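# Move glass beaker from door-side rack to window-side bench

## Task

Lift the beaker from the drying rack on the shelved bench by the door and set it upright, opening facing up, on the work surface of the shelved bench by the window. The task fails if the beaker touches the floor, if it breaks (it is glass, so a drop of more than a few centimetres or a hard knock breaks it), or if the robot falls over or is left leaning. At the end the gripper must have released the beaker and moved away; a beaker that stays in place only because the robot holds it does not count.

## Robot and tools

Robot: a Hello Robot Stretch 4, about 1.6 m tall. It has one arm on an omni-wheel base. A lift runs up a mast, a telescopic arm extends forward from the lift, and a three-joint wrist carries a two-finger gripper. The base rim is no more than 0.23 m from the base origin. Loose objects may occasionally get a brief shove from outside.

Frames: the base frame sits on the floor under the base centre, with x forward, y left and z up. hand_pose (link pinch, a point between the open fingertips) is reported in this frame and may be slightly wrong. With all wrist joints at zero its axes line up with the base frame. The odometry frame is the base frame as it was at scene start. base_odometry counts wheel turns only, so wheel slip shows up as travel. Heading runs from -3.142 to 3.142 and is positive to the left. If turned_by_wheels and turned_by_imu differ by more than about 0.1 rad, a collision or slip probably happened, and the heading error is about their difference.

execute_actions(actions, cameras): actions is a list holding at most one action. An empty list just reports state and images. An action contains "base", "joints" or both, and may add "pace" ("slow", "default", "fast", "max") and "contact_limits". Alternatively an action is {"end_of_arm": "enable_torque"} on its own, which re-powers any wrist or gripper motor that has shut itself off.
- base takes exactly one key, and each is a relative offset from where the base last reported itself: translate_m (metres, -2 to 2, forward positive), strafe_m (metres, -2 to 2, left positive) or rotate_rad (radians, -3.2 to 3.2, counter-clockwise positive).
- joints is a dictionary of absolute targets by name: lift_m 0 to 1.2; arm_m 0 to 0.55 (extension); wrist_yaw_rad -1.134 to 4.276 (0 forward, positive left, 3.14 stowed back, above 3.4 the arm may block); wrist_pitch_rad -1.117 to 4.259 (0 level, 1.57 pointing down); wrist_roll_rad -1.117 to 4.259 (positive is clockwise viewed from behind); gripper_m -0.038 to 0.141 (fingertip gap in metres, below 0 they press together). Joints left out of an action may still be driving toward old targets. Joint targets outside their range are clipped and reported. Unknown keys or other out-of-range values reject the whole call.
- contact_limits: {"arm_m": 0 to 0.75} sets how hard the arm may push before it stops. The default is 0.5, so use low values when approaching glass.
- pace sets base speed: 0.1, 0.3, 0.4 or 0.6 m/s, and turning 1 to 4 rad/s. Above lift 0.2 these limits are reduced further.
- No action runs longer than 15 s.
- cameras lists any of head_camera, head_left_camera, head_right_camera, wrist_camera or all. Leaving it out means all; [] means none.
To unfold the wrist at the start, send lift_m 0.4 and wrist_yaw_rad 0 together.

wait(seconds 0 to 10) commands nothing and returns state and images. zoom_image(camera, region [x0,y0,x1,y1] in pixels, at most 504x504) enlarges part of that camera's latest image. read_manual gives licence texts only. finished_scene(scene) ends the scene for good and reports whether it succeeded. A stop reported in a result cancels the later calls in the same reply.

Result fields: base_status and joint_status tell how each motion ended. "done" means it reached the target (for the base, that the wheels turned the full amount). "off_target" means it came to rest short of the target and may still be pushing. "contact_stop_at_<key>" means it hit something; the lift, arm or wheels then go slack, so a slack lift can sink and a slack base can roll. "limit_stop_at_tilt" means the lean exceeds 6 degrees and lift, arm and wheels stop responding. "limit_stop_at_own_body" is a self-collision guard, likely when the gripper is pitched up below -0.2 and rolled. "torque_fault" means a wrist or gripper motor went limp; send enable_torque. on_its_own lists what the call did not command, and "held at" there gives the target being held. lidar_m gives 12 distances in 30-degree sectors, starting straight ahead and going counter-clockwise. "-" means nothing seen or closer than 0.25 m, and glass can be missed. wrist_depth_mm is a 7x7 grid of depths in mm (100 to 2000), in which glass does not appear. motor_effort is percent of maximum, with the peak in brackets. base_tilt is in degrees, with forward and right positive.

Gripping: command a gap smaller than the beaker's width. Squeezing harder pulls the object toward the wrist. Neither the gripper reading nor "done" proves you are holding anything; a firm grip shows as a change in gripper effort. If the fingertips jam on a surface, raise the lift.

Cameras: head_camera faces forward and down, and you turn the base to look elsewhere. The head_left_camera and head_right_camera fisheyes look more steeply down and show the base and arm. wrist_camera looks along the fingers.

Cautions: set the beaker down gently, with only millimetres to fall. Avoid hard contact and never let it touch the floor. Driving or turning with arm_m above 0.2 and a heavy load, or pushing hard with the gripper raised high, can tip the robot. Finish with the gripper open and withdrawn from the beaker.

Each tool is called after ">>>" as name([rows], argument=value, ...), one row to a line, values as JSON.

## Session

>>> execute_actions(actions=[])

Scene clock: 0.00 s.
base_odometry: x=+0.000 y=+0.000 heading=+0.000 (m, m, rad; odometry frame)
turned_by_wheels: +0.000 (rad since the last result)
turned_by_imu: +0.000 (rad since the last result)
base_tilt: forward=-0.1 right=-0.8 (deg)
lidar_m: 1.49 1.55 1.90 1.81 2.55 1.19 1.12 1.14 2.19 1.30 1.36 1.60
base_status: not commanded
joint_positions: lift_m=+0.258 arm_m=+0.000 wrist_yaw_rad=+3.179 wrist_pitch_rad=+0.006 wrist_roll_rad=+0.005 gripper_m=+0.057
joint_status: not commanded
motor_effort: lift_m=+20 arm_m=-1 wrist_yaw_rad=+0 wrist_pitch_rad=-5 wrist_roll_rad=-1 gripper_m=-3 wheel_0=+1 wheel_1=+0 wheel_2=+0 (%)
hand_pose: x=-0.1203 y=+0.0767 z=+0.4348 quat_wxyz=(-0.018, -0.003, +0.002, +1.000) (m; base frame)
wrist_depth_mm: - 142 202 1756 1708 1808 1863 / - - 140 1863 1336 1863 1863 / - 108 139 1255 1255 1255 1863 / - 120 145 1255 1255 1229 1756 / 192 1255 1255 1281 1255 1229 1808 / 214 1308 213 1255 1229 1281 1808 / 218 1078 1042 647 1060 1160 1255
pictures: head_camera, head_left_camera, head_right_camera, wrist_camera
camera_calibration (this result's frames):
wrist_camera: T_world_to_cam=[[-0.0471517, 0.998321, 0.03363, -0.0932523], [-0.03965, 0.0317704, -0.998708, 0.497941], [-0.9981, -0.0484242, 0.0380854, 0.0882696], [0, 0, 0, 1]] pos_world=[0.103448, 0.0815503, 0.497072]
Images, in order (width x height): head_camera 420x560, head_left_camera 420x672, head_right_camera 420x672, wrist_camera 616x392.

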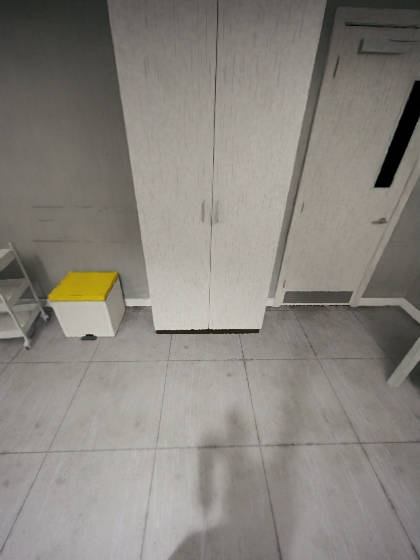

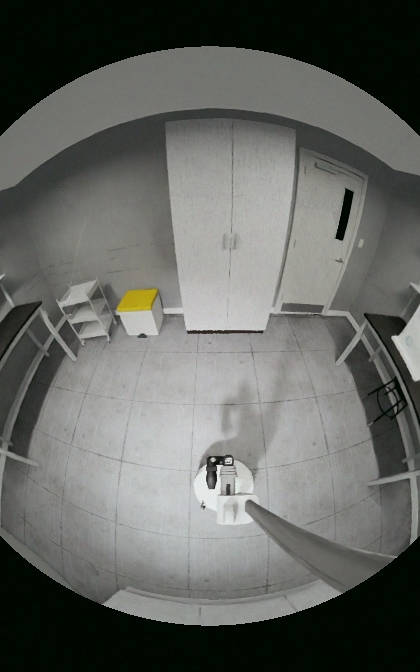

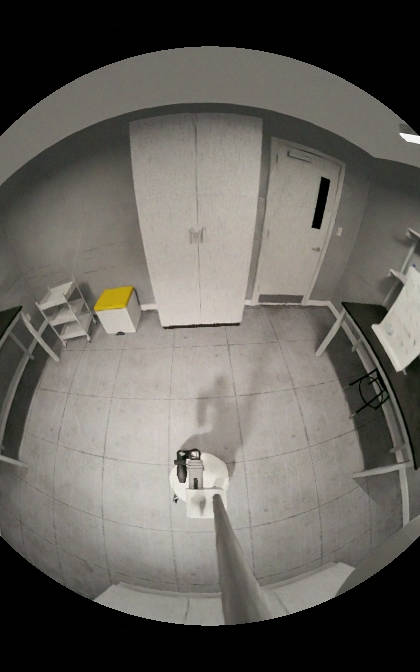

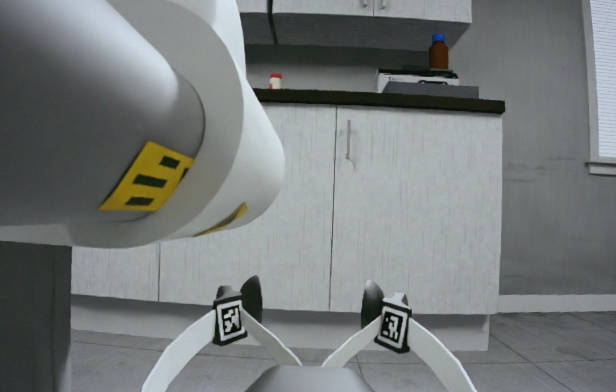

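>>> execute_actions([
  {"base":{"rotate_rad":-1.57},"joints":{"lift_m":0.8,"wrist_yaw_rad":0,"gripper_m":0.11},"pace":"fast"},
], cameras=["head_camera","wrist_camera"])

Scene clock: 4.23 s.
base_odometry: x=+0.000 y=+0.000 heading=-1.570 (m, m, rad; odometry frame)
turned_by_wheels: -1.570 (rad since the last result)
turned_by_imu: -1.587 (rad since the last result)
base_tilt: forward=-0.1 right=-0.8 (deg)
lidar_m: 1.31 1.38 1.58 1.50 1.71 1.93 1.87 2.50 1.15 1.09 1.14 1.39
base_status: done
joint_positions: lift_m=+0.800 arm_m=+0.000 wrist_yaw_rad=+0.000 wrist_pitch_rad=+0.006 wrist_roll_rad=+0.005 gripper_m=+0.110
joint_status: all done
motor_effort: lift_m=+24(28) arm_m=-1(1) wrist_yaw_rad=-1(5) wrist_pitch_rad=-5(4) wrist_roll_rad=-1(1) gripper_m=+2(8) wheel_0=+2(10) wheel_1=+0(11) wheel_2=+2(16) (%)
hand_pose: x=+0.4597 y=-0.0873 z=+0.9763 quat_wxyz=(+1.000, +0.002, +0.003, +0.000) (m; base frame)
wrist_depth_mm: 1863 1921 1863 1921 1863 1863 1808 / 1863 1808 1808 1808 1863 1863 1921 / 1863 1366 1863 1921 1863 1863 1863 / 1863 1366 1863 1808 1863 1921 1983 / 1397 1336 1756 1808 1863 1863 1863 / 1756 1118 214 1118 1078 1863 1863 / 1808 1708 1808 150 1808 1921 1863
pictures: head_camera, wrist_camera
camera_calibration (this result's frames):
wrist_camera: T_world_to_cam=[[0.0105531, -0.999379, 0.0336308, -0.121342], [0.0384596, -0.0332021, -0.998708, 1.02539], [0.999204, 0.0118329, 0.0380854, -0.274255], [0, 0, 0, 1]] pos_world=[0.235881, -0.0839764, 1.0386]
Images, in order (width x height): head_camera 420x560, wrist_camera 616x392.

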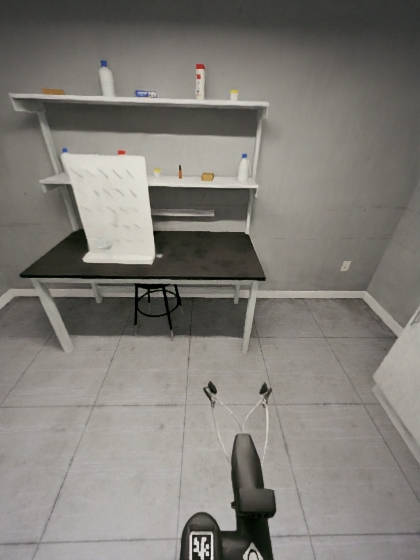

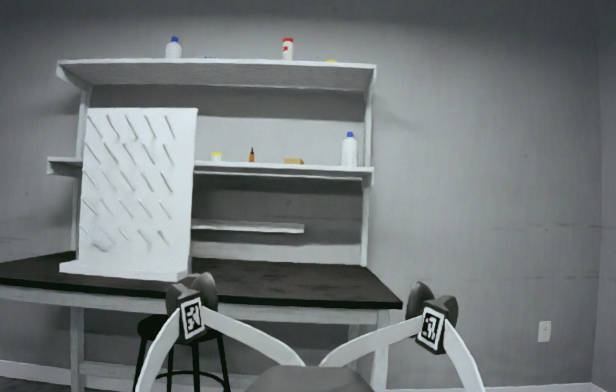

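>>> execute_actions([
  {"base":{"strafe_m":0.78},"pace":"max"},
], cameras=[])

>>> execute_actions([
  {"base":{"translate_m":0.8},"joints":{"lift_m":0.74},"pace":"max"},
], cameras=["head_camera","wrist_camera"])

Scene clock: 11.70 s.
base_odometry: x=+0.780 y=+0.001 heading=-1.570 (m, m, rad; odometry frame)
turned_by_wheels: +0.000 (rad since the last result)
turned_by_imu: -0.001 (rad since the last result)
base_tilt: forward=-0.1 right=-0.7 (deg)
lidar_m: 1.31 1.68 0.76 0.72 0.76 1.09 1.90 1.90 1.98 1.87 1.96 1.37
base_status: done
joint_positions: lift_m=+0.800 arm_m=+0.000 wrist_yaw_rad=+0.000 wrist_pitch_rad=+0.006 wrist_roll_rad=+0.005 gripper_m=+0.110
joint_status: not commanded
motor_effort: lift_m=+23(23) arm_m=-1(1) wrist_yaw_rad=+0(1) wrist_pitch_rad=-5(5) wrist_roll_rad=-1(0) gripper_m=-1(0) wheel_0=+2(11) wheel_1=-2(13) wheel_2=+0(2) (%)
hand_pose: x=+0.4597 y=-0.0874 z=+0.9763 quat_wxyz=(+1.000, +0.002, +0.003, +0.000) (m; base frame)
wrist_depth_mm: 1756 1863 1863 1863 1921 1921 1921 / 1756 1863 1863 1808 1863 1808 1921 / 1756 1863 1863 1397 1366 1921 1863 / 1756 1863 1863 1366 1336 1863 1863 / 1708 1863 1863 1336 1576 1863 1863 / 1808 1808 213 1138 1078 1182 1160 / 1756 1808 1863 150 1808 1863 1808
pictures: none
No camera images: the call's "cameras" was empty. Leave "cameras" out to get every camera's image.

Scene clock: 15.10 s.
base_odometry: x=+0.781 y=-0.799 heading=-1.570 (m, m, rad; odometry frame)
turned_by_wheels: +0.000 (rad since the last result)
turned_by_imu: +0.000 (rad since the last result)
base_tilt: forward=-0.1 right=-0.7 (deg)
lidar_m: 0.52 0.55 1.21 1.07 0.79 1.06 2.49 2.83 1.98 1.86 0.77 0.55
base_status: done
joint_positions: lift_m=+0.740 arm_m=+0.000 wrist_yaw_rad=+0.000 wrist_pitch_rad=+0.006 wrist_roll_rad=+0.005 gripper_m=+0.110
joint_status: all done
motor_effort: lift_m=+17(17) arm_m=-1(1) wrist_yaw_rad=+0(1) wrist_pitch_rad=-5(4) wrist_roll_rad=-1(1) gripper_m=-2(4) wheel_0=+0(10) wheel_1=+1(6) wheel_2=+0(11) (%)
hand_pose: x=+0.4597 y=-0.0874 z=+0.9169 quat_wxyz=(+1.000, +0.002, +0.003, +0.000) (m; base frame)
wrist_depth_mm: 1098 1098 1118 597 591 591 1098 / 1098 1098 820 591 591 585 1098 / 1098 1078 1098 585 580 574 991 / 1078 1098 1078 585 585 580 1098 / 1078 1060 1098 591 574 574 1078 / 1078 683 214 574 580 574 798 / 462 445 462 150 455 455 525
pictures: head_camera, wrist_camera
camera_calibration (this result's frames):
wrist_camera: T_world_to_cam=[[0.0102773, -0.999381, 0.0336311, -0.119296], [0.0384761, -0.0332127, -0.998707, 0.96603], [0.999207, 0.011558, 0.0381109, -0.272015], [0, 0, 0, 1]] pos_world=[0.235857, -0.0839942, 0.97916]
Images, in order (width x height): head_camera 420x560, wrist_camera 616x392.

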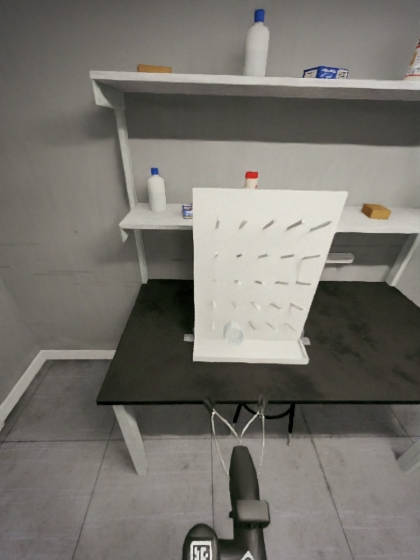

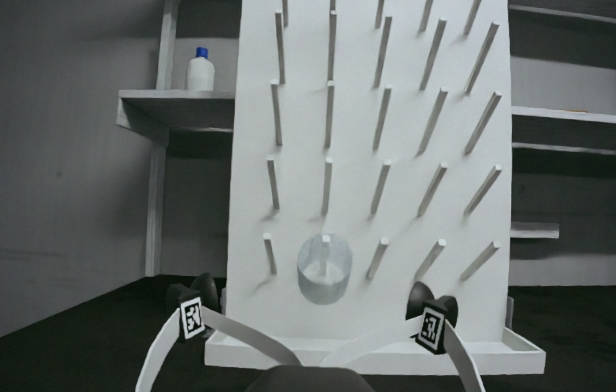

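>>> execute_actions([
  {"base":{"strafe_m":-0.016},"joints":{"lift_m":0.708,"gripper_m":0.097,"arm_m":0.225},"contact_limits":{"arm_m":0.3}},
], cameras=["wrist_camera"])

Scene clock: 21.53 s.
base_odometry: x=+0.765 y=-0.799 heading=-1.570 (m, m, rad; odometry frame)
turned_by_wheels: +0.000 (rad since the last result)
turned_by_imu: +0.000 (rad since the last result)
base_tilt: forward=-0.1 right=-0.8 (deg)
lidar_m: 0.54 0.54 1.24 1.08 0.80 1.08 2.53 3.42 1.95 1.85 0.76 0.55
base_status: done
joint_positions: lift_m=+0.708 arm_m=+0.224 wrist_yaw_rad=+0.000 wrist_pitch_rad=+0.006 wrist_roll_rad=+0.005 gripper_m=+0.097
joint_status: all done
motor_effort: lift_m=+15(15) arm_m=+6(8) wrist_yaw_rad=-1(1) wrist_pitch_rad=-4(4) wrist_roll_rad=-1(0) gripper_m=-1(5) wheel_0=+1(9) wheel_1=+0(8) wheel_2=+0(0) (%)
contact_limits: arm_m 0.3
hand_pose: x=+0.6834 y=-0.0874 z=+0.8850 quat_wxyz=(+1.000, +0.002, +0.003, +0.000) (m; base frame)
wrist_depth_mm: 741 574 368 366 364 366 362 / 866 741 368 366 364 362 359 / 878 878 368 364 362 362 357 / 878 866 362 362 362 357 357 / 866 866 364 359 359 355 355 / 549 530 211 359 353 355 351 / 389 366 357 150 355 353 351
pictures: wrist_camera
camera_calibration (this result's frames):
wrist_camera: T_world_to_cam=[[0.0103644, -0.999381, 0.0336314, -0.120558], [0.0385048, -0.0332094, -0.998706, 0.925569], [0.999205, 0.011646, 0.0381367, -0.494317], [0, 0, 0, 1]] pos_world=[0.459535, -0.0839885, 0.947277]
Images, in order (width x height): wrist_camera 616x392.

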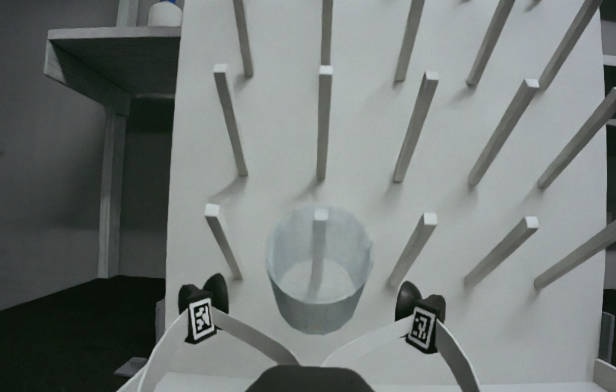

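>>> execute_actions([
  {"base":{"strafe_m":-0.004},"joints":{"lift_m":0.712,"arm_m":0.279},"contact_limits":{"arm_m":0.2}},
], cameras=["wrist_camera"])

Scene clock: 25.30 s.
base_odometry: x=+0.761 y=-0.799 heading=-1.569 (m, m, rad; odometry frame)
turned_by_wheels: +0.000 (rad since the last result)
turned_by_imu: +0.000 (rad since the last result)
base_tilt: forward=+0.0 right=-0.7 (deg)
lidar_m: 0.53 0.56 1.26 1.06 0.82 1.08 2.53 3.41 1.96 1.84 0.79 0.58
base_status: done
joint_positions: lift_m=+0.712 arm_m=+0.278 wrist_yaw_rad=+0.000 wrist_pitch_rad=+0.006 wrist_roll_rad=+0.005 gripper_m=+0.097
joint_status: all done
motor_effort: lift_m=+24(20) arm_m=+6(5) wrist_yaw_rad=+0(0) wrist_pitch_rad=-4(5) wrist_roll_rad=-1(1) gripper_m=-5(3) wheel_0=+0(6) wheel_1=+3(5) wheel_2=+0(2) (%)
contact_limits: arm_m 0.2
hand_pose: x=+0.7373 y=-0.0874 z=+0.8883 quat_wxyz=(+1.000, +0.002, +0.003, +0.000) (m; base frame)
wrist_depth_mm: 544 508 317 314 314 310 309 / 661 707 312 312 312 309 307 / 820 778 312 310 306 307 304 / 820 741 310 309 306 304 303 / 809 732 309 307 306 303 301 / 554 477 213 304 265 301 301 / 394 307 304 150 301 298 300
pictures: wrist_camera
camera_calibration (this result's frames):
wrist_camera: T_world_to_cam=[[0.0103637, -0.999381, 0.0336313, -0.121227], [0.0385048, -0.0332093, -0.998706, 0.92678], [0.999205, 0.0116453, 0.0381368, -0.548384], [0, 0, 0, 1]] pos_world=[0.513518, -0.0839885, 0.950572]
Images, in order (width x height): wrist_camera 616x392.

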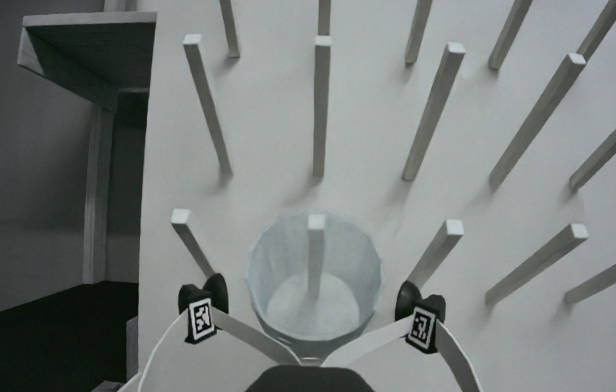

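>>> execute_actions([
  {"joints":{"gripper_m":0.038,"arm_m":0.285},"contact_limits":{"arm_m":0.2}},
], cameras=["wrist_camera"])

>>> execute_actions([
  {"joints":{"lift_m":0.742,"arm_m":0.277},"contact_limits":{"arm_m":0.3}},
], cameras=["wrist_camera"])

Scene clock: 30.03 s.
base_odometry: x=+0.761 y=-0.799 heading=-1.569 (m, m, rad; odometry frame)
turned_by_wheels: +0.000 (rad since the last result)
turned_by_imu: +0.000 (rad since the last result)
base_tilt: forward=-0.1 right=-0.8 (deg)
lidar_m: 0.52 0.55 1.24 1.06 0.83 1.09 2.56 3.41 1.95 1.84 0.77 0.54
base_status: not commanded
joint_positions: lift_m=+0.712 arm_m=+0.284 wrist_yaw_rad=+0.001 wrist_pitch_rad=+0.000 wrist_roll_rad=+0.005 gripper_m=+0.038
joint_status: all done
motor_effort: lift_m=+22(24) arm_m=+5(5) wrist_yaw_rad=-5(5) wrist_pitch_rad=+10(10) wrist_roll_rad=-1(1) gripper_m=-19(24) wheel_0=+0(0) wheel_1=+3(3) wheel_2=+0(0) (%)
contact_limits: arm_m 0.2
hand_pose: x=+0.7437 y=-0.0870 z=+0.8899 quat_wxyz=(+1.000, +0.002, +0.000, +0.001) (m; base frame)
wrist_depth_mm: 525 500 309 307 306 306 301 / 661 683 309 306 306 303 301 / 809 741 307 304 304 301 300 / 820 732 304 303 300 300 298 / 798 732 303 300 300 296 296 / 580 500 204 300 229 296 293 / 407 300 298 296 293 291 291
pictures: wrist_camera
camera_calibration (this result's frames):
wrist_camera: T_world_to_cam=[[0.0115013, -0.999366, 0.0336826, -0.12186], [0.0436642, -0.0331508, -0.998496, 0.924122], [0.99898, 0.0129547, 0.0432552, -0.559101], [0, 0, 0, 1]] pos_world=[0.519581, -0.0839042, 0.951021]
Images, in order (width x height): wrist_camera 616x392.

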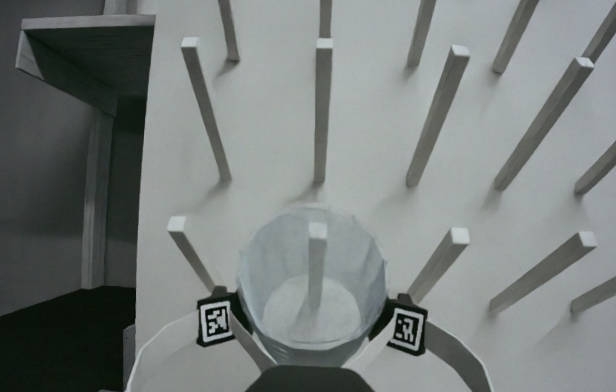

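Scene clock: 30.97 s.
base_odometry: x=+0.761 y=-0.799 heading=-1.569 (m, m, rad; odometry frame)
turned_by_wheels: +0.000 (rad since the last result)
turned_by_imu: +0.000 (rad since the last result)
base_tilt: forward=-0.1 right=-0.7 (deg)
lidar_m: 0.53 0.53 1.25 1.06 0.82 1.07 2.56 3.44 1.94 1.84 0.77 0.54
base_status: not commanded
joint_positions: lift_m=+0.742 arm_m=+0.278 wrist_yaw_rad=+0.000 wrist_pitch_rad=+0.006 wrist_roll_rad=+0.005 gripper_m=+0.038
joint_status: all done
motor_effort: lift_m=+24(26) arm_m=-6(8) wrist_yaw_rad=-1(5) wrist_pitch_rad=-7(8) wrist_roll_rad=-1(1) gripper_m=-19(23) wheel_0=+0(0) wheel_1=+3(3) wheel_2=+0(0) (%)
contact_limits: arm_m 0.3
hand_pose: x=+0.7375 y=-0.0873 z=+0.9180 quat_wxyz=(+1.000, +0.002, +0.003, +0.000) (m; base frame)
wrist_depth_mm: 525 530 315 312 312 307 307 / 591 621 312 312 310 307 306 / 820 768 312 310 309 306 238 / 809 741 310 309 307 304 303 / 809 732 307 309 304 303 301 / 661 559 204 304 223 301 300 / 455 309 306 303 301 300 298
pictures: wrist_camera
camera_calibration (this result's frames):
wrist_camera: T_world_to_cam=[[0.0105395, -0.999379, 0.033624, -0.122309], [0.0377817, -0.0332039, -0.998734, 0.957058], [0.99923, 0.0117966, 0.0374083, -0.548998], [0, 0, 0, 1]] pos_world=[0.513706, -0.0839787, 0.980496]
Images, in order (width x height): wrist_camera 616x392.

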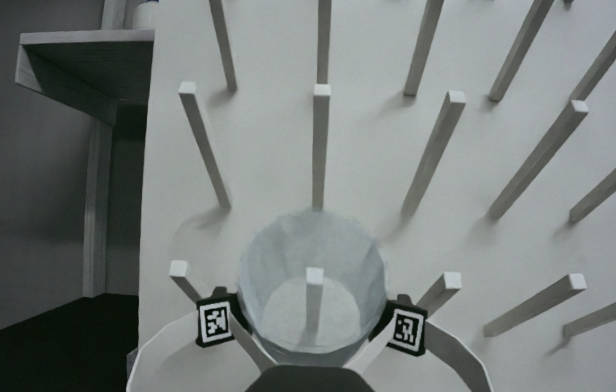

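>>> execute_actions([
  {"joints":{"lift_m":0.775,"arm_m":0.228},"contact_limits":{"arm_m":0.3}},
], cameras=["wrist_camera"])

>>> execute_actions([
  {"joints":{"lift_m":0.808,"arm_m":0.178},"contact_limits":{"arm_m":0.3}},
], cameras=["wrist_camera"])

Scene clock: 34.33 s.
base_odometry: x=+0.761 y=-0.799 heading=-1.569 (m, m, rad; odometry frame)
turned_by_wheels: +0.000 (rad since the last result)
turned_by_imu: +0.000 (rad since the last result)
base_tilt: forward=-0.1 right=-0.8 (deg)
lidar_m: 0.53 0.52 1.26 1.09 0.82 1.09 2.54 3.43 1.95 1.84 0.78 0.54
base_status: not commanded
joint_positions: lift_m=+0.775 arm_m=+0.229 wrist_yaw_rad=+0.000 wrist_pitch_rad=+0.006 wrist_roll_rad=+0.005 gripper_m=+0.038
joint_status: all done
motor_effort: lift_m=+24(30) arm_m=-6(7) wrist_yaw_rad=+0(2) wrist_pitch_rad=-8(8) wrist_roll_rad=-1(0) gripper_m=-14(14) wheel_0=+0(0) wheel_1=+3(3) wheel_2=+0(0) (%)
contact_limits: arm_m 0.3
hand_pose: x=+0.6884 y=-0.0874 z=+0.9510 quat_wxyz=(+1.000, +0.002, +0.003, +0.000) (m; base frame)
wrist_depth_mm: 866 854 364 364 359 357 349 / 621 647 359 359 357 357 355 / 854 831 359 359 355 355 351 / 866 866 359 357 355 353 351 / 854 866 357 357 353 349 349 / 842 768 204 353 229 349 347 / 525 477 353 353 351 345 343
pictures: wrist_camera
camera_calibration (this result's frames):
wrist_camera: T_world_to_cam=[[0.010166, -0.999383, 0.0336218, -0.12275], [0.0375571, -0.0332183, -0.998742, 0.991963], [0.999243, 0.011416, 0.0371962, -0.501052], [0, 0, 0, 1]] pos_world=[0.464665, -0.0840034, 1.01348]
Images, in order (width x height): wrist_camera 616x392.

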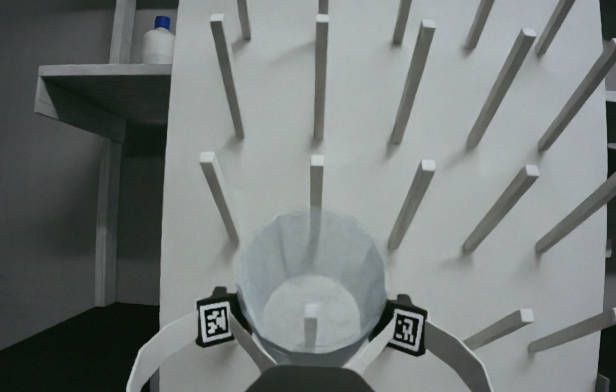

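Scene clock: 35.33 s.
base_odometry: x=+0.761 y=-0.799 heading=-1.569 (m, m, rad; odometry frame)
turned_by_wheels: +0.000 (rad since the last result)
turned_by_imu: +0.000 (rad since the last result)
base_tilt: forward=-0.1 right=-0.8 (deg)
lidar_m: 0.53 0.54 1.26 1.08 0.82 1.09 2.54 3.42 1.94 1.85 0.78 0.55
base_status: not commanded
joint_positions: lift_m=+0.808 arm_m=+0.179 wrist_yaw_rad=+0.000 wrist_pitch_rad=+0.007 wrist_roll_rad=+0.005 gripper_m=+0.038
joint_status: all done
motor_effort: lift_m=+24(30) arm_m=-6(8) wrist_yaw_rad=+0(0) wrist_pitch_rad=-8(7) wrist_roll_rad=-1(0) gripper_m=-15(20) wheel_0=+0(0) wheel_1=+3(3) wheel_2=+0(0) (%)
contact_limits: arm_m 0.3
hand_pose: x=+0.6384 y=-0.0875 z=+0.9840 quat_wxyz=(+1.000, +0.002, +0.003, +0.000) (m; base frame)
wrist_depth_mm: 917 931 413 413 410 410 404 / 917 759 410 413 407 404 404 / 917 809 413 407 404 404 402 / 904 917 407 410 404 402 402 / 904 904 404 404 402 402 397 / 904 854 204 404 229 399 397 / 597 559 402 399 397 373 392
pictures: wrist_camera
camera_calibration (this result's frames):
wrist_camera: T_world_to_cam=[[0.01016, -0.999383, 0.0336214, -0.123349], [0.0375085, -0.0332186, -0.998744, 1.02682], [0.999245, 0.0114083, 0.0371478, -0.452292], [0, 0, 0, 1]] pos_world=[0.414689, -0.0840039, 1.04648]
Images, in order (width x height): wrist_camera 616x392.

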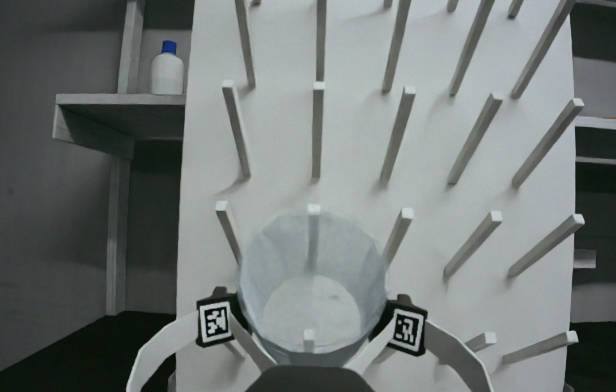

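>>> execute_actions([
  {"base":{"translate_m":-0.5},"joints":{"arm_m":0.0,"lift_m":0.82},"pace":"fast"},
], cameras=[])

>>> execute_actions([
  {"base":{"rotate_rad":-3.11},"joints":{"wrist_pitch_rad":1.055,"lift_m":0.6},"pace":"fast"},
], cameras=["head_camera","wrist_camera"])

Scene clock: 74.43 s.
base_odometry: x=+0.760 y=-0.299 heading=-1.570 (m, m, rad; odometry frame)
turned_by_wheels: +0.000 (rad since the last result)
turned_by_imu: +0.000 (rad since the last result)
base_tilt: forward=-0.1 right=-0.8 (deg)
lidar_m: 0.98 1.05 0.78 0.75 0.78 1.31 2.15 2.26 1.95 1.85 1.47 1.05
base_status: done
joint_positions: lift_m=+0.820 arm_m=+0.001 wrist_yaw_rad=+0.000 wrist_pitch_rad=+0.007 wrist_roll_rad=+0.005 gripper_m=+0.038
joint_status: all done
motor_effort: lift_m=+24(25) arm_m=-6(4) wrist_yaw_rad=-1(1) wrist_pitch_rad=-8(8) wrist_roll_rad=-1(1) gripper_m=-17(16) wheel_0=-1(9) wheel_1=-1(9) wheel_2=-1(8) (%)
hand_pose: x=+0.4606 y=-0.0874 z=+0.9959 quat_wxyz=(+1.000, +0.002, +0.003, +0.000) (m; base frame)
wrist_depth_mm: 1618 1576 1576 1397 1576 1618 1618 / 1537 1576 1576 1499 1499 1618 1464 / 1537 1576 1576 1060 1078 1537 1576 / 1576 1576 1537 1078 1078 1618 1576 / 1576 1576 1537 1060 1060 1576 1576 / 1499 1229 204 946 229 1078 1078 / 1537 820 820 788 831 788 842
pictures: none
No camera images: the call's "cameras" was empty. Leave "cameras" out to get every camera's image.

Scene clock: 77.17 s.
base_odometry: x=+0.760 y=-0.299 heading=+1.604 (m, m, rad; odometry frame)
turned_by_wheels: -3.109 (rad since the last result)
turned_by_imu: -3.144 (rad since the last result)
base_tilt: forward=+0.0 right=-0.7 (deg)
lidar_m: 2.08 2.23 1.93 1.87 1.43 1.08 1.02 1.09 0.80 0.74 0.81 1.28
base_status: done
joint_positions: lift_m=+0.600 arm_m=+0.001 wrist_yaw_rad=+0.000 wrist_pitch_rad=+1.057 wrist_roll_rad=+0.005 gripper_m=+0.038
joint_status: all done
motor_effort: lift_m=+17(19) arm_m=-6(6) wrist_yaw_rad=+1(2) wrist_pitch_rad=-4(5) wrist_roll_rad=-1(1) gripper_m=-19(16) wheel_0=+3(8) wheel_1=+2(11) wheel_2=+2(9) (%)
hand_pose: x=+0.3139 y=-0.0874 z=+0.5272 quat_wxyz=(+0.864, +0.002, +0.504, -0.001) (m; base frame)
wrist_depth_mm: 1205 1229 1205 1205 1205 1229 1078 / 1078 1078 1060 1078 1098 1098 1060 / 976 946 960 960 960 976 976 / 866 866 866 878 878 891 878 / 788 798 798 809 798 798 798 / 732 732 204 732 228 741 732 / 676 676 676 683 676 676 683
pictures: head_camera, wrist_camera
camera_calibration (this result's frames):
wrist_camera: T_world_to_cam=[[0.0341661, -0.999386, 0.00781949, -0.0986144], [-0.847775, -0.0331245, -0.529321, 0.613262], [0.529255, 0.0114557, -0.848386, 0.50337], [0, 0, 0, 1]] pos_world=[0.256867, -0.0840062, 0.752435]
Images, in order (width x height): head_camera 420x560, wrist_camera 616x392.

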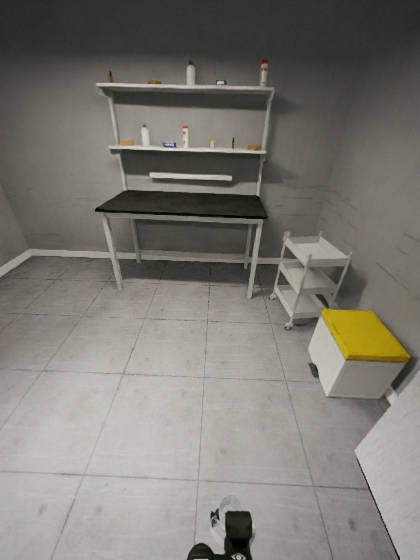

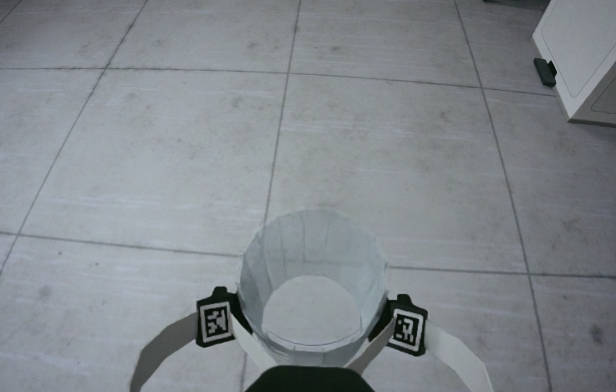

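>>> execute_actions([
  {"base":{"translate_m":1.71},"joints":{"lift_m":1.09,"arm_m":0.2},"pace":"max"},
], cameras=["head_camera","wrist_camera"])

Scene clock: 90.13 s.
base_odometry: x=+0.703 y=+1.410 heading=+1.604 (m, m, rad; odometry frame)
turned_by_wheels: +0.000 (rad since the last result)
turned_by_imu: +0.000 (rad since the last result)
base_tilt: forward=+0.0 right=-0.8 (deg)
lidar_m: 0.40 0.44 0.64 2.14 1.94 2.73 2.94 1.31 0.90 0.74 0.54 0.41
base_status: done
joint_positions: lift_m=+1.090 arm_m=+0.199 wrist_yaw_rad=+0.000 wrist_pitch_rad=+1.057 wrist_roll_rad=+0.005 gripper_m=+0.038
joint_status: all done
motor_effort: lift_m=+23(26) arm_m=+6(9) wrist_yaw_rad=-1(1) wrist_pitch_rad=-3(5) wrist_roll_rad=-1(0) gripper_m=-15(17) wheel_0=+1(8) wheel_1=+2(9) wheel_2=+2(13) (%)
hand_pose: x=+0.5118 y=-0.0874 z=+1.0167 quat_wxyz=(+0.864, +0.002, +0.504, -0.001) (m; base frame)
wrist_depth_mm: 525 525 525 521 530 535 535 / 469 466 469 469 473 469 480 / 421 418 418 421 421 421 424 / 377 377 379 384 382 384 384 / 343 347 347 347 347 347 347 / 315 317 204 320 228 319 319 / 294 289 294 296 291 291 297
pictures: head_camera, wrist_camera
camera_calibration (this result's frames):
wrist_camera: T_world_to_cam=[[0.0343779, -0.999378, 0.00782082, -0.109281], [-0.847748, -0.0333045, -0.529353, 1.04011], [0.529284, 0.011568, -0.848366, 0.813909], [0, 0, 0, 1]] pos_world=[0.454717, -0.0839882, 1.24193]
Images, in order (width x height): head_camera 420x560, wrist_camera 616x392.

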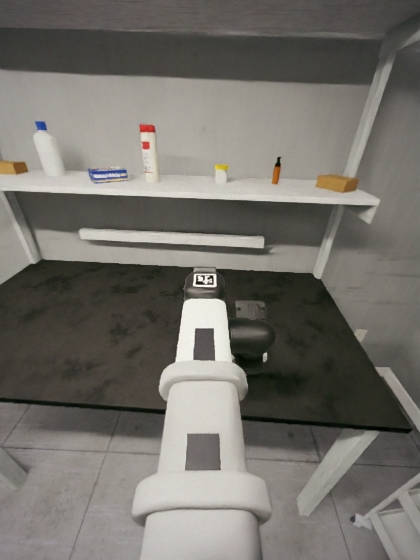

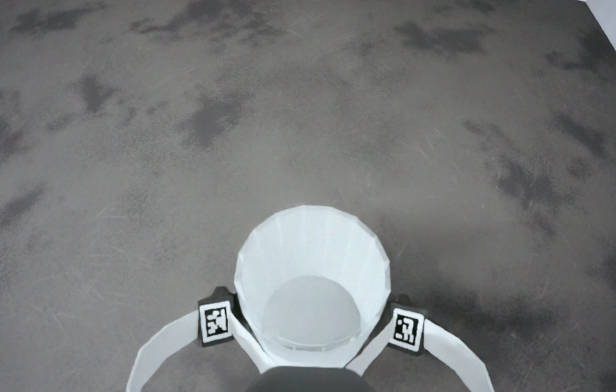

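>>> execute_actions([
  {"joints":{"lift_m":1.03,"arm_m":0.23}},
], cameras=[])

>>> execute_actions([
  {"joints":{"lift_m":1.02},"pace":"slow"},
], cameras=["wrist_camera"])

Scene clock: 97.17 s.
base_odometry: x=+0.703 y=+1.410 heading=+1.604 (m, m, rad; odometry frame)
turned_by_wheels: +0.000 (rad since the last result)
turned_by_imu: +0.000 (rad since the last result)
base_tilt: forward=-0.1 right=-0.8 (deg)
lidar_m: 0.38 0.45 0.65 2.19 1.93 2.75 2.96 1.32 0.89 0.74 0.53 0.42
base_status: not commanded
joint_positions: lift_m=+1.030 arm_m=+0.229 wrist_yaw_rad=+0.000 wrist_pitch_rad=+1.057 wrist_roll_rad=+0.005 gripper_m=+0.038
joint_status: all done
motor_effort: lift_m=+16(23) arm_m=+6(7) wrist_yaw_rad=+0(0) wrist_pitch_rad=-3(3) wrist_roll_rad=+0(1) gripper_m=-19(20) wheel_0=+1(1) wheel_1=+2(2) wheel_2=+2(2) (%)
hand_pose: x=+0.5417 y=-0.0874 z=+0.9573 quat_wxyz=(+0.864, +0.002, +0.504, -0.001) (m; base frame)
wrist_depth_mm: 430 433 430 433 436 436 439 / 387 384 382 382 384 387 394 / 343 343 343 342 343 347 349 / 309 309 309 312 315 314 315 / 281 282 283 285 283 286 286 / 257 259 204 262 229 262 260 / 240 236 241 242 238 239 -
pictures: none
No camera images: the call's "cameras" was empty. Leave "cameras" out to get every camera's image.

Scene clock: 97.90 s.
base_odometry: x=+0.703 y=+1.410 heading=+1.604 (m, m, rad; odometry frame)
turned_by_wheels: +0.000 (rad since the last result)
turned_by_imu: +0.000 (rad since the last result)
base_tilt: forward=-0.1 right=-0.8 (deg)
lidar_m: 0.39 0.43 0.65 2.15 1.91 2.72 2.96 1.30 0.89 0.74 0.53 0.41
base_status: not commanded
joint_positions: lift_m=+1.020 arm_m=+0.229 wrist_yaw_rad=+0.000 wrist_pitch_rad=+1.057 wrist_roll_rad=+0.005 gripper_m=+0.038
joint_status: all done
motor_effort: lift_m=+15(13) arm_m=+6(6) wrist_yaw_rad=+0(0) wrist_pitch_rad=-4(4) wrist_roll_rad=-1(1) gripper_m=-19(18) wheel_0=+1(1) wheel_1=+2(2) wheel_2=+2(2) (%)
hand_pose: x=+0.5417 y=-0.0874 z=+0.9473 quat_wxyz=(+0.864, +0.002, +0.504, -0.001) (m; base frame)
wrist_depth_mm: 415 415 418 415 418 421 421 / 368 370 368 368 370 375 377 / 330 329 329 330 330 334 336 / 297 297 298 298 300 301 301 / 271 271 272 273 276 273 274 / 248 250 205 254 228 251 250 / 231 228 231 233 229 229 -
pictures: wrist_camera
camera_calibration (this result's frames):
wrist_camera: T_world_to_cam=[[0.0343218, -0.99938, 0.00781819, -0.109742], [-0.84779, -0.0332563, -0.529289, 1.02871], [0.529221, 0.0115379, -0.848406, 0.739298], [0, 0, 0, 1]] pos_world=[0.484641, -0.083993, 1.17256]
Images, in order (width x height): wrist_camera 616x392.

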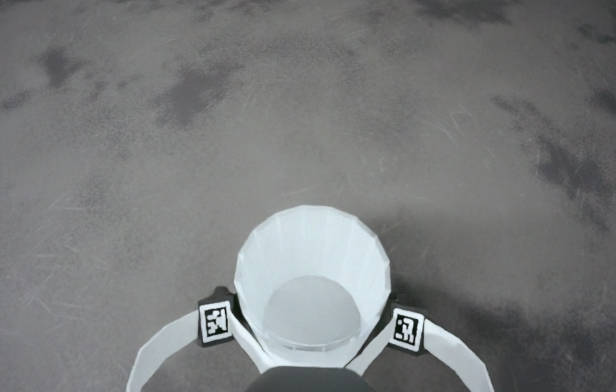

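>>> execute_actions([
  {"joints":{"gripper_m":0.12}},
], cameras=["wrist_camera"])

Scene clock: 101.63 s.
base_odometry: x=+0.703 y=+1.410 heading=+1.604 (m, m, rad; odometry frame)
turned_by_wheels: +0.000 (rad since the last result)
turned_by_imu: +0.000 (rad since the last result)
base_tilt: forward=-0.1 right=-0.8 (deg)
lidar_m: 0.39 0.45 0.63 2.13 1.94 2.72 2.95 1.29 0.89 0.74 0.53 0.39
base_status: not commanded
joint_positions: lift_m=+1.020 arm_m=+0.229 wrist_yaw_rad=+0.000 wrist_pitch_rad=+1.056 wrist_roll_rad=+0.005 gripper_m=+0.120
joint_status: all done
motor_effort: lift_m=+15(15) arm_m=+6(6) wrist_yaw_rad=-1(0) wrist_pitch_rad=-2(3) wrist_roll_rad=-1(1) gripper_m=+0(17) wheel_0=+1(1) wheel_1=+2(2) wheel_2=+2(3) (%)
hand_pose: x=+0.5419 y=-0.0874 z=+0.9474 quat_wxyz=(+0.864, +0.002, +0.504, -0.001) (m; base frame)
wrist_depth_mm: 415 418 418 413 418 424 424 / 370 370 370 370 373 375 379 / 330 329 330 329 332 334 338 / 298 300 300 300 301 301 303 / 271 272 273 276 274 274 274 / 248 246 224 253 249 252 251 / 231 229 233 153 232 229 -
pictures: wrist_camera
camera_calibration (this result's frames):
wrist_camera: T_world_to_cam=[[0.0343165, -0.99938, 0.00784002, -0.109766], [-0.847452, -0.0332561, -0.52983, 1.02922], [0.529762, 0.0115379, -0.848068, 0.738675], [0, 0, 0, 1]] pos_world=[0.484659, -0.083993, 1.17262]
Images, in order (width x height): wrist_camera 616x392.

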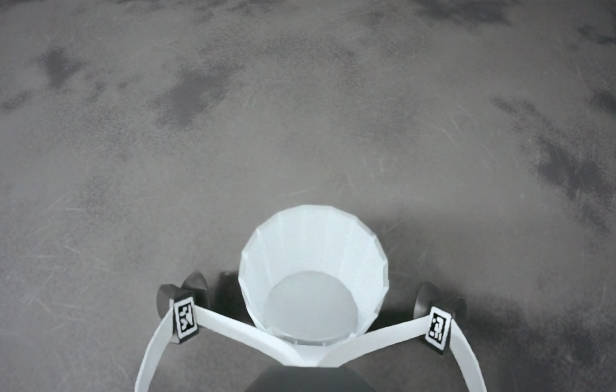

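>>> execute_actions([
  {"joints":{"arm_m":0.05,"lift_m":1.045},"pace":"fast"},
], cameras=[])

>>> execute_actions([
  {"joints":{"wrist_pitch_rad":0.0,"lift_m":0.79,"arm_m":0.09},"contact_limits":{"arm_m":0.2}},
], cameras=["wrist_camera","head_camera"])

Scene clock: 114.77 s.
base_odometry: x=+0.703 y=+1.410 heading=+1.604 (m, m, rad; odometry frame)
turned_by_wheels: +0.000 (rad since the last result)
turned_by_imu: +0.000 (rad since the last result)
base_tilt: forward=-0.1 right=-0.7 (deg)
lidar_m: 0.41 0.43 0.66 2.13 1.93 2.74 2.94 1.32 0.91 0.75 0.55 0.42
base_status: not commanded
joint_positions: lift_m=+1.045 arm_m=+0.051 wrist_yaw_rad=+0.000 wrist_pitch_rad=+1.056 wrist_roll_rad=+0.005 gripper_m=+0.120
joint_status: all done
motor_effort: lift_m=+24(26) arm_m=-6(8) wrist_yaw_rad=+0(1) wrist_pitch_rad=-3(2) wrist_roll_rad=-1(0) gripper_m=+1(2) wheel_0=+1(1) wheel_1=+2(2) wheel_2=+2(2) (%)
hand_pose: x=+0.3639 y=-0.0875 z=+0.9717 quat_wxyz=(+0.864, +0.002, +0.504, -0.001) (m; base frame)
wrist_depth_mm: 455 462 455 459 462 466 466 / 410 404 404 407 410 413 418 / 364 362 364 364 366 368 368 / 327 327 327 330 330 332 332 / 1205 1205 312 312 307 303 301 / 1160 1138 224 1160 1138 1138 554 / 1042 1042 1078 153 1060 778 1078
pictures: none
No camera images: the call's "cameras" was empty. Leave "cameras" out to get every camera's image.

Scene clock: 116.90 s.
base_odometry: x=+0.703 y=+1.410 heading=+1.604 (m, m, rad; odometry frame)
turned_by_wheels: +0.000 (rad since the last result)
turned_by_imu: +0.000 (rad since the last result)
base_tilt: forward=-0.1 right=-0.8 (deg)
lidar_m: 0.38 0.43 0.66 2.17 1.94 2.73 2.97 1.27 0.89 0.74 0.54 0.45
base_status: not commanded
joint_positions: lift_m=+0.790 arm_m=+0.089 wrist_yaw_rad=+0.000 wrist_pitch_rad=+0.003 wrist_roll_rad=+0.005 gripper_m=+0.120
joint_status: all done
motor_effort: lift_m=+15(23) arm_m=+6(7) wrist_yaw_rad=-1(1) wrist_pitch_rad=-7(12) wrist_roll_rad=-1(1) gripper_m=+2(2) wheel_0=+1(1) wheel_1=+2(2) wheel_2=+2(2) (%)
contact_limits: arm_m 0.2
hand_pose: x=+0.5484 y=-0.0874 z=+0.9678 quat_wxyz=(+1.000, +0.002, +0.001, +0.000) (m; base frame)
wrist_depth_mm: 691 676 668 668 654 621 603 / 946 931 931 917 904 891 768 / 946 931 917 917 917 904 878 / 931 931 917 904 904 904 891 / 707 778 866 904 891 891 878 / 340 330 224 404 370 418 415 / 238 230 246 150 256 246 -
pictures: head_camera, wrist_camera
camera_calibration (this result's frames):
wrist_camera: T_world_to_cam=[[0.0102352, -0.999381, 0.0336627, -0.121913], [0.0412849, -0.0332135, -0.998595, 1.01184], [0.999095, 0.0116106, 0.0409193, -0.365235], [0, 0, 0, 1]] pos_world=[0.324379, -0.0839906, 1.02947]
Images, in order (width x height): head_camera 420x560, wrist_camera 616x392.

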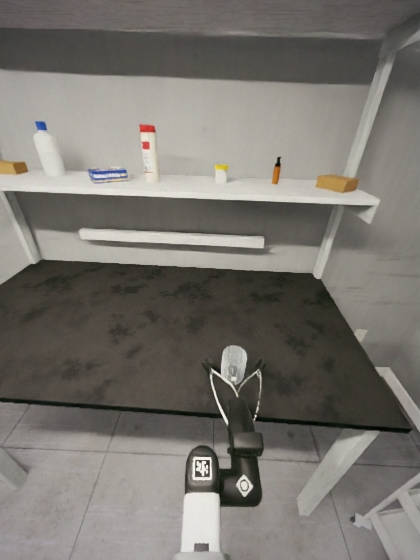

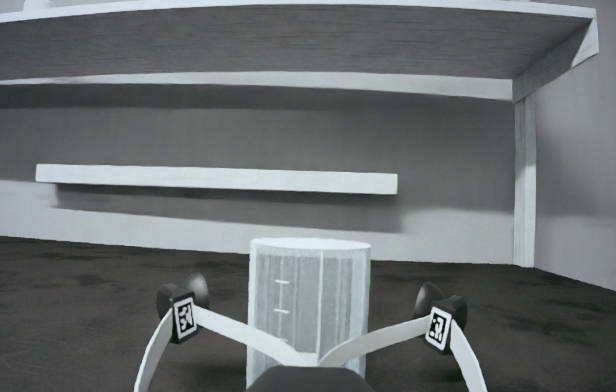

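>>> execute_actions([
  {"joints":{"gripper_m":0.042}},
], cameras=[])

>>> execute_actions([
  {"joints":{"lift_m":0.815}},
], cameras=["wrist_camera"])

>>> execute_actions([
  {"joints":{"wrist_roll_rad":3.14,"lift_m":0.85},"pace":"fast"},
], cameras=["wrist_camera","head_camera"])

Scene clock: 124.07 s.
base_odometry: x=+0.703 y=+1.410 heading=+1.604 (m, m, rad; odometry frame)
turned_by_wheels: +0.000 (rad since the last result)
turned_by_imu: +0.000 (rad since the last result)
base_tilt: forward=-0.1 right=-0.7 (deg)
lidar_m: 0.41 0.44 0.65 2.14 1.93 2.75 2.96 1.31 0.89 0.73 0.55 0.45
base_status: not commanded
joint_positions: lift_m=+0.790 arm_m=+0.089 wrist_yaw_rad=+0.000 wrist_pitch_rad=+0.003 wrist_roll_rad=+0.005 gripper_m=+0.042
joint_status: all done
motor_effort: lift_m=+15(15) arm_m=+6(6) wrist_yaw_rad=-1(1) wrist_pitch_rad=-7(6) wrist_roll_rad=+0(1) gripper_m=-17(11) wheel_0=+1(1) wheel_1=+2(2) wheel_2=+2(2) (%)
hand_pose: x=+0.5484 y=-0.0874 z=+0.9678 quat_wxyz=(+1.000, +0.002, +0.001, +0.000) (m; base frame)
wrist_depth_mm: 691 676 676 668 654 621 603 / 946 946 931 917 904 904 778 / 960 931 931 904 904 904 891 / 931 931 917 904 904 891 878 / 707 768 866 917 891 891 866 / 340 366 203 404 231 418 418 / 239 225 242 264 238 246 -
pictures: none
No camera images: the call's "cameras" was empty. Leave "cameras" out to get every camera's image.

Scene clock: 124.93 s.
base_odometry: x=+0.703 y=+1.410 heading=+1.604 (m, m, rad; odometry frame)
turned_by_wheels: +0.000 (rad since the last result)
turned_by_imu: +0.000 (rad since the last result)
base_tilt: forward=+0.0 right=-0.7 (deg)
lidar_m: 0.41 0.43 0.65 2.13 1.95 2.72 2.94 1.33 0.90 0.75 0.55 0.42
base_status: not commanded
joint_positions: lift_m=+0.815 arm_m=+0.089 wrist_yaw_rad=+0.000 wrist_pitch_rad=+0.003 wrist_roll_rad=+0.005 gripper_m=+0.042
joint_status: all done
motor_effort: lift_m=+24(25) arm_m=+6(6) wrist_yaw_rad=-1(1) wrist_pitch_rad=-7(8) wrist_roll_rad=-1(1) gripper_m=-16(13) wheel_0=+1(1) wheel_1=+2(2) wheel_2=+2(3) (%)
hand_pose: x=+0.5484 y=-0.0874 z=+0.9919 quat_wxyz=(+1.000, +0.002, +0.002, +0.000) (m; base frame)
wrist_depth_mm: 647 627 627 627 603 574 580 / 904 946 917 917 904 788 699 / 946 931 931 917 917 891 891 / 931 931 917 917 904 878 878 / 842 946 917 904 904 878 878 / 415 439 204 488 231 504 504 / 290 274 293 320 289 300 332
pictures: wrist_camera
camera_calibration (this result's frames):
wrist_camera: T_world_to_cam=[[0.0102609, -0.999381, 0.0336591, -0.122732], [0.0409019, -0.0332132, -0.998611, 1.03616], [0.99911, 0.0116234, 0.0405358, -0.365851], [0, 0, 0, 1]] pos_world=[0.324404, -0.0839898, 1.05368]
Images, in order (width x height): wrist_camera 616x392.

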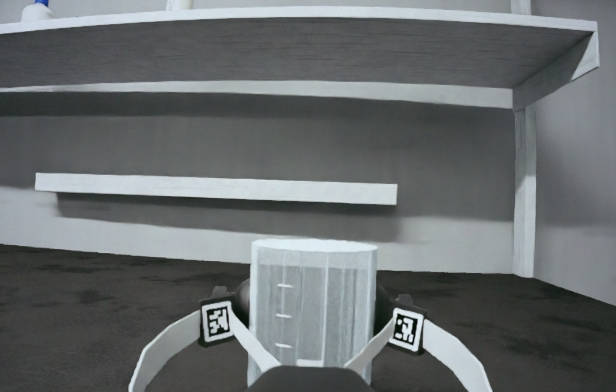

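Scene clock: 127.30 s.
base_odometry: x=+0.703 y=+1.410 heading=+1.604 (m, m, rad; odometry frame)
turned_by_wheels: +0.000 (rad since the last result)
turned_by_imu: +0.000 (rad since the last result)
base_tilt: forward=-0.1 right=-0.7 (deg)
lidar_m: 0.38 0.45 0.65 2.12 1.93 2.74 2.97 1.30 0.90 0.73 0.53 0.42
base_status: not commanded
joint_positions: lift_m=+0.850 arm_m=+0.089 wrist_yaw_rad=+0.000 wrist_pitch_rad=+0.003 wrist_roll_rad=+3.140 gripper_m=+0.042
joint_status: all done
motor_effort: lift_m=+24(26) arm_m=+6(6) wrist_yaw_rad=-1(1) wrist_pitch_rad=-8(8) wrist_roll_rad=+2(4) gripper_m=-16(15) wheel_0=+1(1) wheel_1=+2(2) wheel_2=+3(3) (%)
hand_pose: x=+0.5484 y=-0.0874 z=+1.0269 quat_wxyz=(+0.001, +1.000, +0.000, -0.002) (m; base frame)
wrist_depth_mm: 107 107 105 104 104 106 - / 149 149 148 144 139 132 - / 289 281 270 256 241 224 213 / 904 891 904 904 878 715 627 / 891 891 891 917 904 917 917 / 878 891 203 891 230 904 904 / 878 778 878 878 904 904 904
pictures: head_camera, wrist_camera
camera_calibration (this result's frames):
wrist_camera: T_world_to_cam=[[0.00980282, 0.999141, -0.0402716, 0.126909], [0.0473205, 0.0397649, 0.998088, -0.976486], [0.998832, -0.0116897, -0.04689, -0.279376], [0, 0, 0, 1]] pos_world=[0.324013, -0.0912361, 0.96663]
Images, in order (width x height): head_camera 420x560, wrist_camera 616x392.

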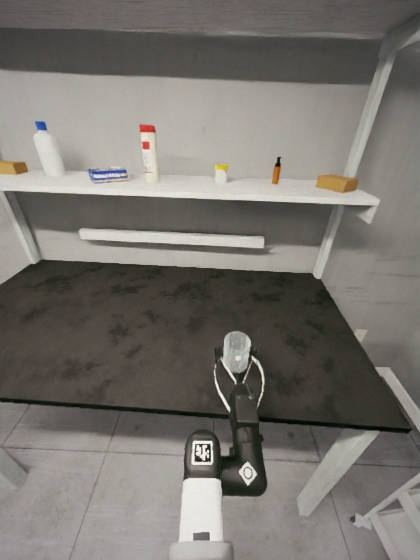

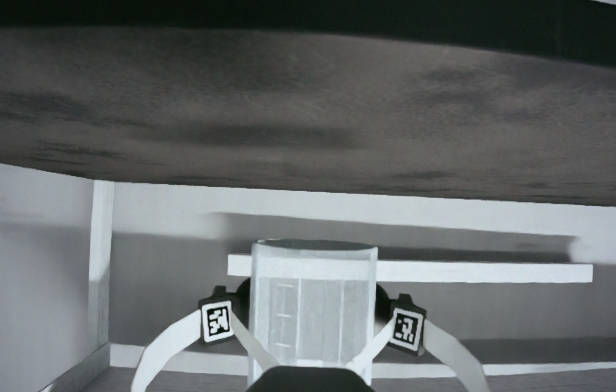

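>>> execute_actions([
  {"joints":{"lift_m":0.794,"arm_m":0.11}},
], cameras=[])

>>> execute_actions([
  {"joints":{"lift_m":0.784},"pace":"slow"},
], cameras=["wrist_camera"])

Scene clock: 131.33 s.
base_odometry: x=+0.703 y=+1.410 heading=+1.604 (m, m, rad; odometry frame)
turned_by_wheels: +0.000 (rad since the last result)
turned_by_imu: +0.000 (rad since the last result)
base_tilt: forward=-0.1 right=-0.7 (deg)
lidar_m: 0.41 0.42 0.65 2.15 1.91 2.74 2.96 1.29 0.91 0.73 0.55 0.42
base_status: not commanded
joint_positions: lift_m=+0.794 arm_m=+0.109 wrist_yaw_rad=+0.000 wrist_pitch_rad=+0.003 wrist_roll_rad=+3.140 gripper_m=+0.042
joint_status: all done
motor_effort: lift_m=+16(22) arm_m=+6(5) wrist_yaw_rad=-1(0) wrist_pitch_rad=-9(8) wrist_roll_rad=-1(1) gripper_m=-15(16) wheel_0=+1(1) wheel_1=+2(2) wheel_2=+2(2) (%)
hand_pose: x=+0.5683 y=-0.0874 z=+0.9716 quat_wxyz=(+0.001, +1.000, +0.000, -0.002) (m; base frame)
wrist_depth_mm: 119 120 121 123 125 126 - / 118 119 121 122 124 125 - / - - - - 123 125 - / - - - - - - - / 878 866 878 891 891 904 904 / 866 866 204 878 230 891 878 / 866 878 866 854 878 878 866
pictures: none
No camera images: the call's "cameras" was empty. Leave "cameras" out to get every camera's image.

Scene clock: 132.07 s.
base_odometry: x=+0.703 y=+1.410 heading=+1.604 (m, m, rad; odometry frame)
turned_by_wheels: +0.000 (rad since the last result)
turned_by_imu: +0.000 (rad since the last result)
base_tilt: forward=-0.1 right=-0.7 (deg)
lidar_m: 0.41 0.45 0.63 2.14 1.93 2.75 2.95 1.32 0.91 0.74 0.55 0.44
base_status: not commanded
joint_positions: lift_m=+0.784 arm_m=+0.109 wrist_yaw_rad=+0.000 wrist_pitch_rad=+0.003 wrist_roll_rad=+3.140 gripper_m=+0.042
joint_status: all done
motor_effort: lift_m=+15(14) arm_m=+6(6) wrist_yaw_rad=+0(0) wrist_pitch_rad=-8(7) wrist_roll_rad=+1(1) gripper_m=-16(16) wheel_0=+1(1) wheel_1=+2(2) wheel_2=+3(2) (%)
hand_pose: x=+0.5683 y=-0.0874 z=+0.9616 quat_wxyz=(+0.001, +1.000, +0.000, -0.002) (m; base frame)
wrist_depth_mm: 119 120 121 123 125 127 - / 118 119 121 122 124 126 - / 117 118 120 121 123 125 - / - - - - - - - / - - - - - - - / 866 866 203 878 230 878 891 / 866 866 866 866 878 878 891
pictures: wrist_camera
camera_calibration (this result's frames):
wrist_camera: T_world_to_cam=[[0.00986599, 0.999141, -0.0402445, 0.124039], [0.047323, 0.0397348, 0.998089, -0.912243], [0.998831, -0.0117516, -0.0468903, -0.30238], [0, 0, 0, 1]] pos_world=[0.343973, -0.0912385, 0.901313]
Images, in order (width x height): wrist_camera 616x392.

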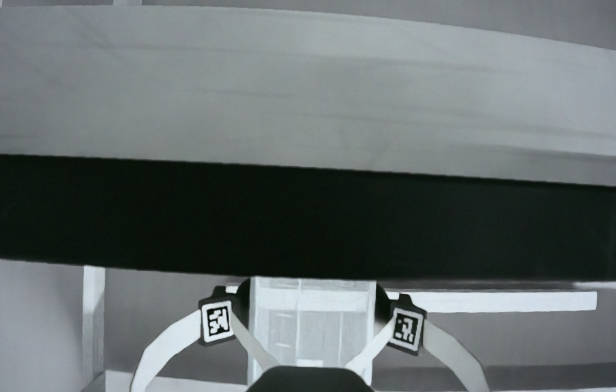

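>>> execute_actions([
  {"joints":{"lift_m":0.781,"gripper_m":0.105}},
], cameras=["wrist_camera","head_camera"])

Scene clock: 135.80 s.
base_odometry: x=+0.703 y=+1.410 heading=+1.604 (m, m, rad; odometry frame)
turned_by_wheels: +0.000 (rad since the last result)
turned_by_imu: +0.000 (rad since the last result)
base_tilt: forward=-0.1 right=-0.8 (deg)
lidar_m: 0.40 0.42 0.65 2.15 1.95 2.74 2.98 1.32 0.88 0.76 0.55 0.44
base_status: not commanded
joint_positions: lift_m=+0.781 arm_m=+0.109 wrist_yaw_rad=+0.000 wrist_pitch_rad=+0.003 wrist_roll_rad=+3.140 gripper_m=+0.105
joint_status: all done
motor_effort: lift_m=+15(18) arm_m=+6(6) wrist_yaw_rad=+0(0) wrist_pitch_rad=-6(8) wrist_roll_rad=+1(1) gripper_m=+1(22) wheel_0=+1(1) wheel_1=+2(2) wheel_2=+2(2) (%)
hand_pose: x=+0.5683 y=-0.0874 z=+0.9588 quat_wxyz=(+0.001, +1.000, +0.000, -0.001) (m; base frame)
wrist_depth_mm: 118 120 121 123 124 917 917 / 118 119 120 122 124 125 - / 117 118 120 121 123 124 - / - - - - - 124 - / - - - - - - - / 866 878 198 842 788 820 842 / 866 854 878 151 878 878 891
pictures: head_camera, wrist_camera
camera_calibration (this result's frames):
wrist_camera: T_world_to_cam=[[0.00989302, 0.999146, -0.0401089, 0.123782], [0.0466696, 0.0396058, 0.998125, -0.909123], [0.998861, -0.0117463, -0.046238, -0.303155], [0, 0, 0, 1]] pos_world=[0.344014, -0.0912306, 0.898366]
Images, in order (width x height): head_camera 420x560, wrist_camera 616x392.

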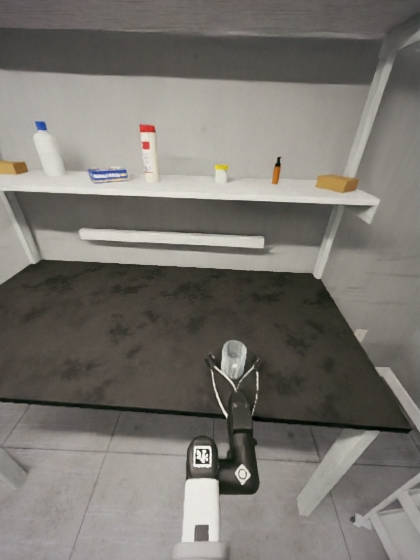

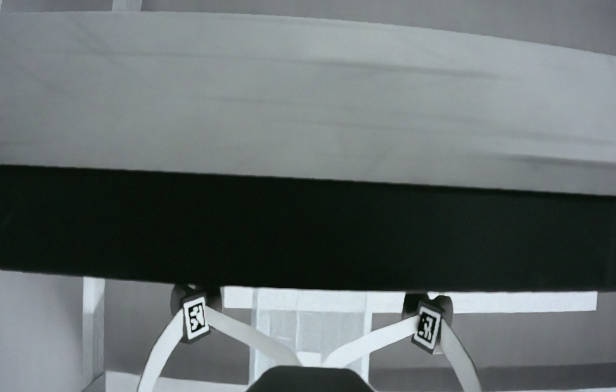

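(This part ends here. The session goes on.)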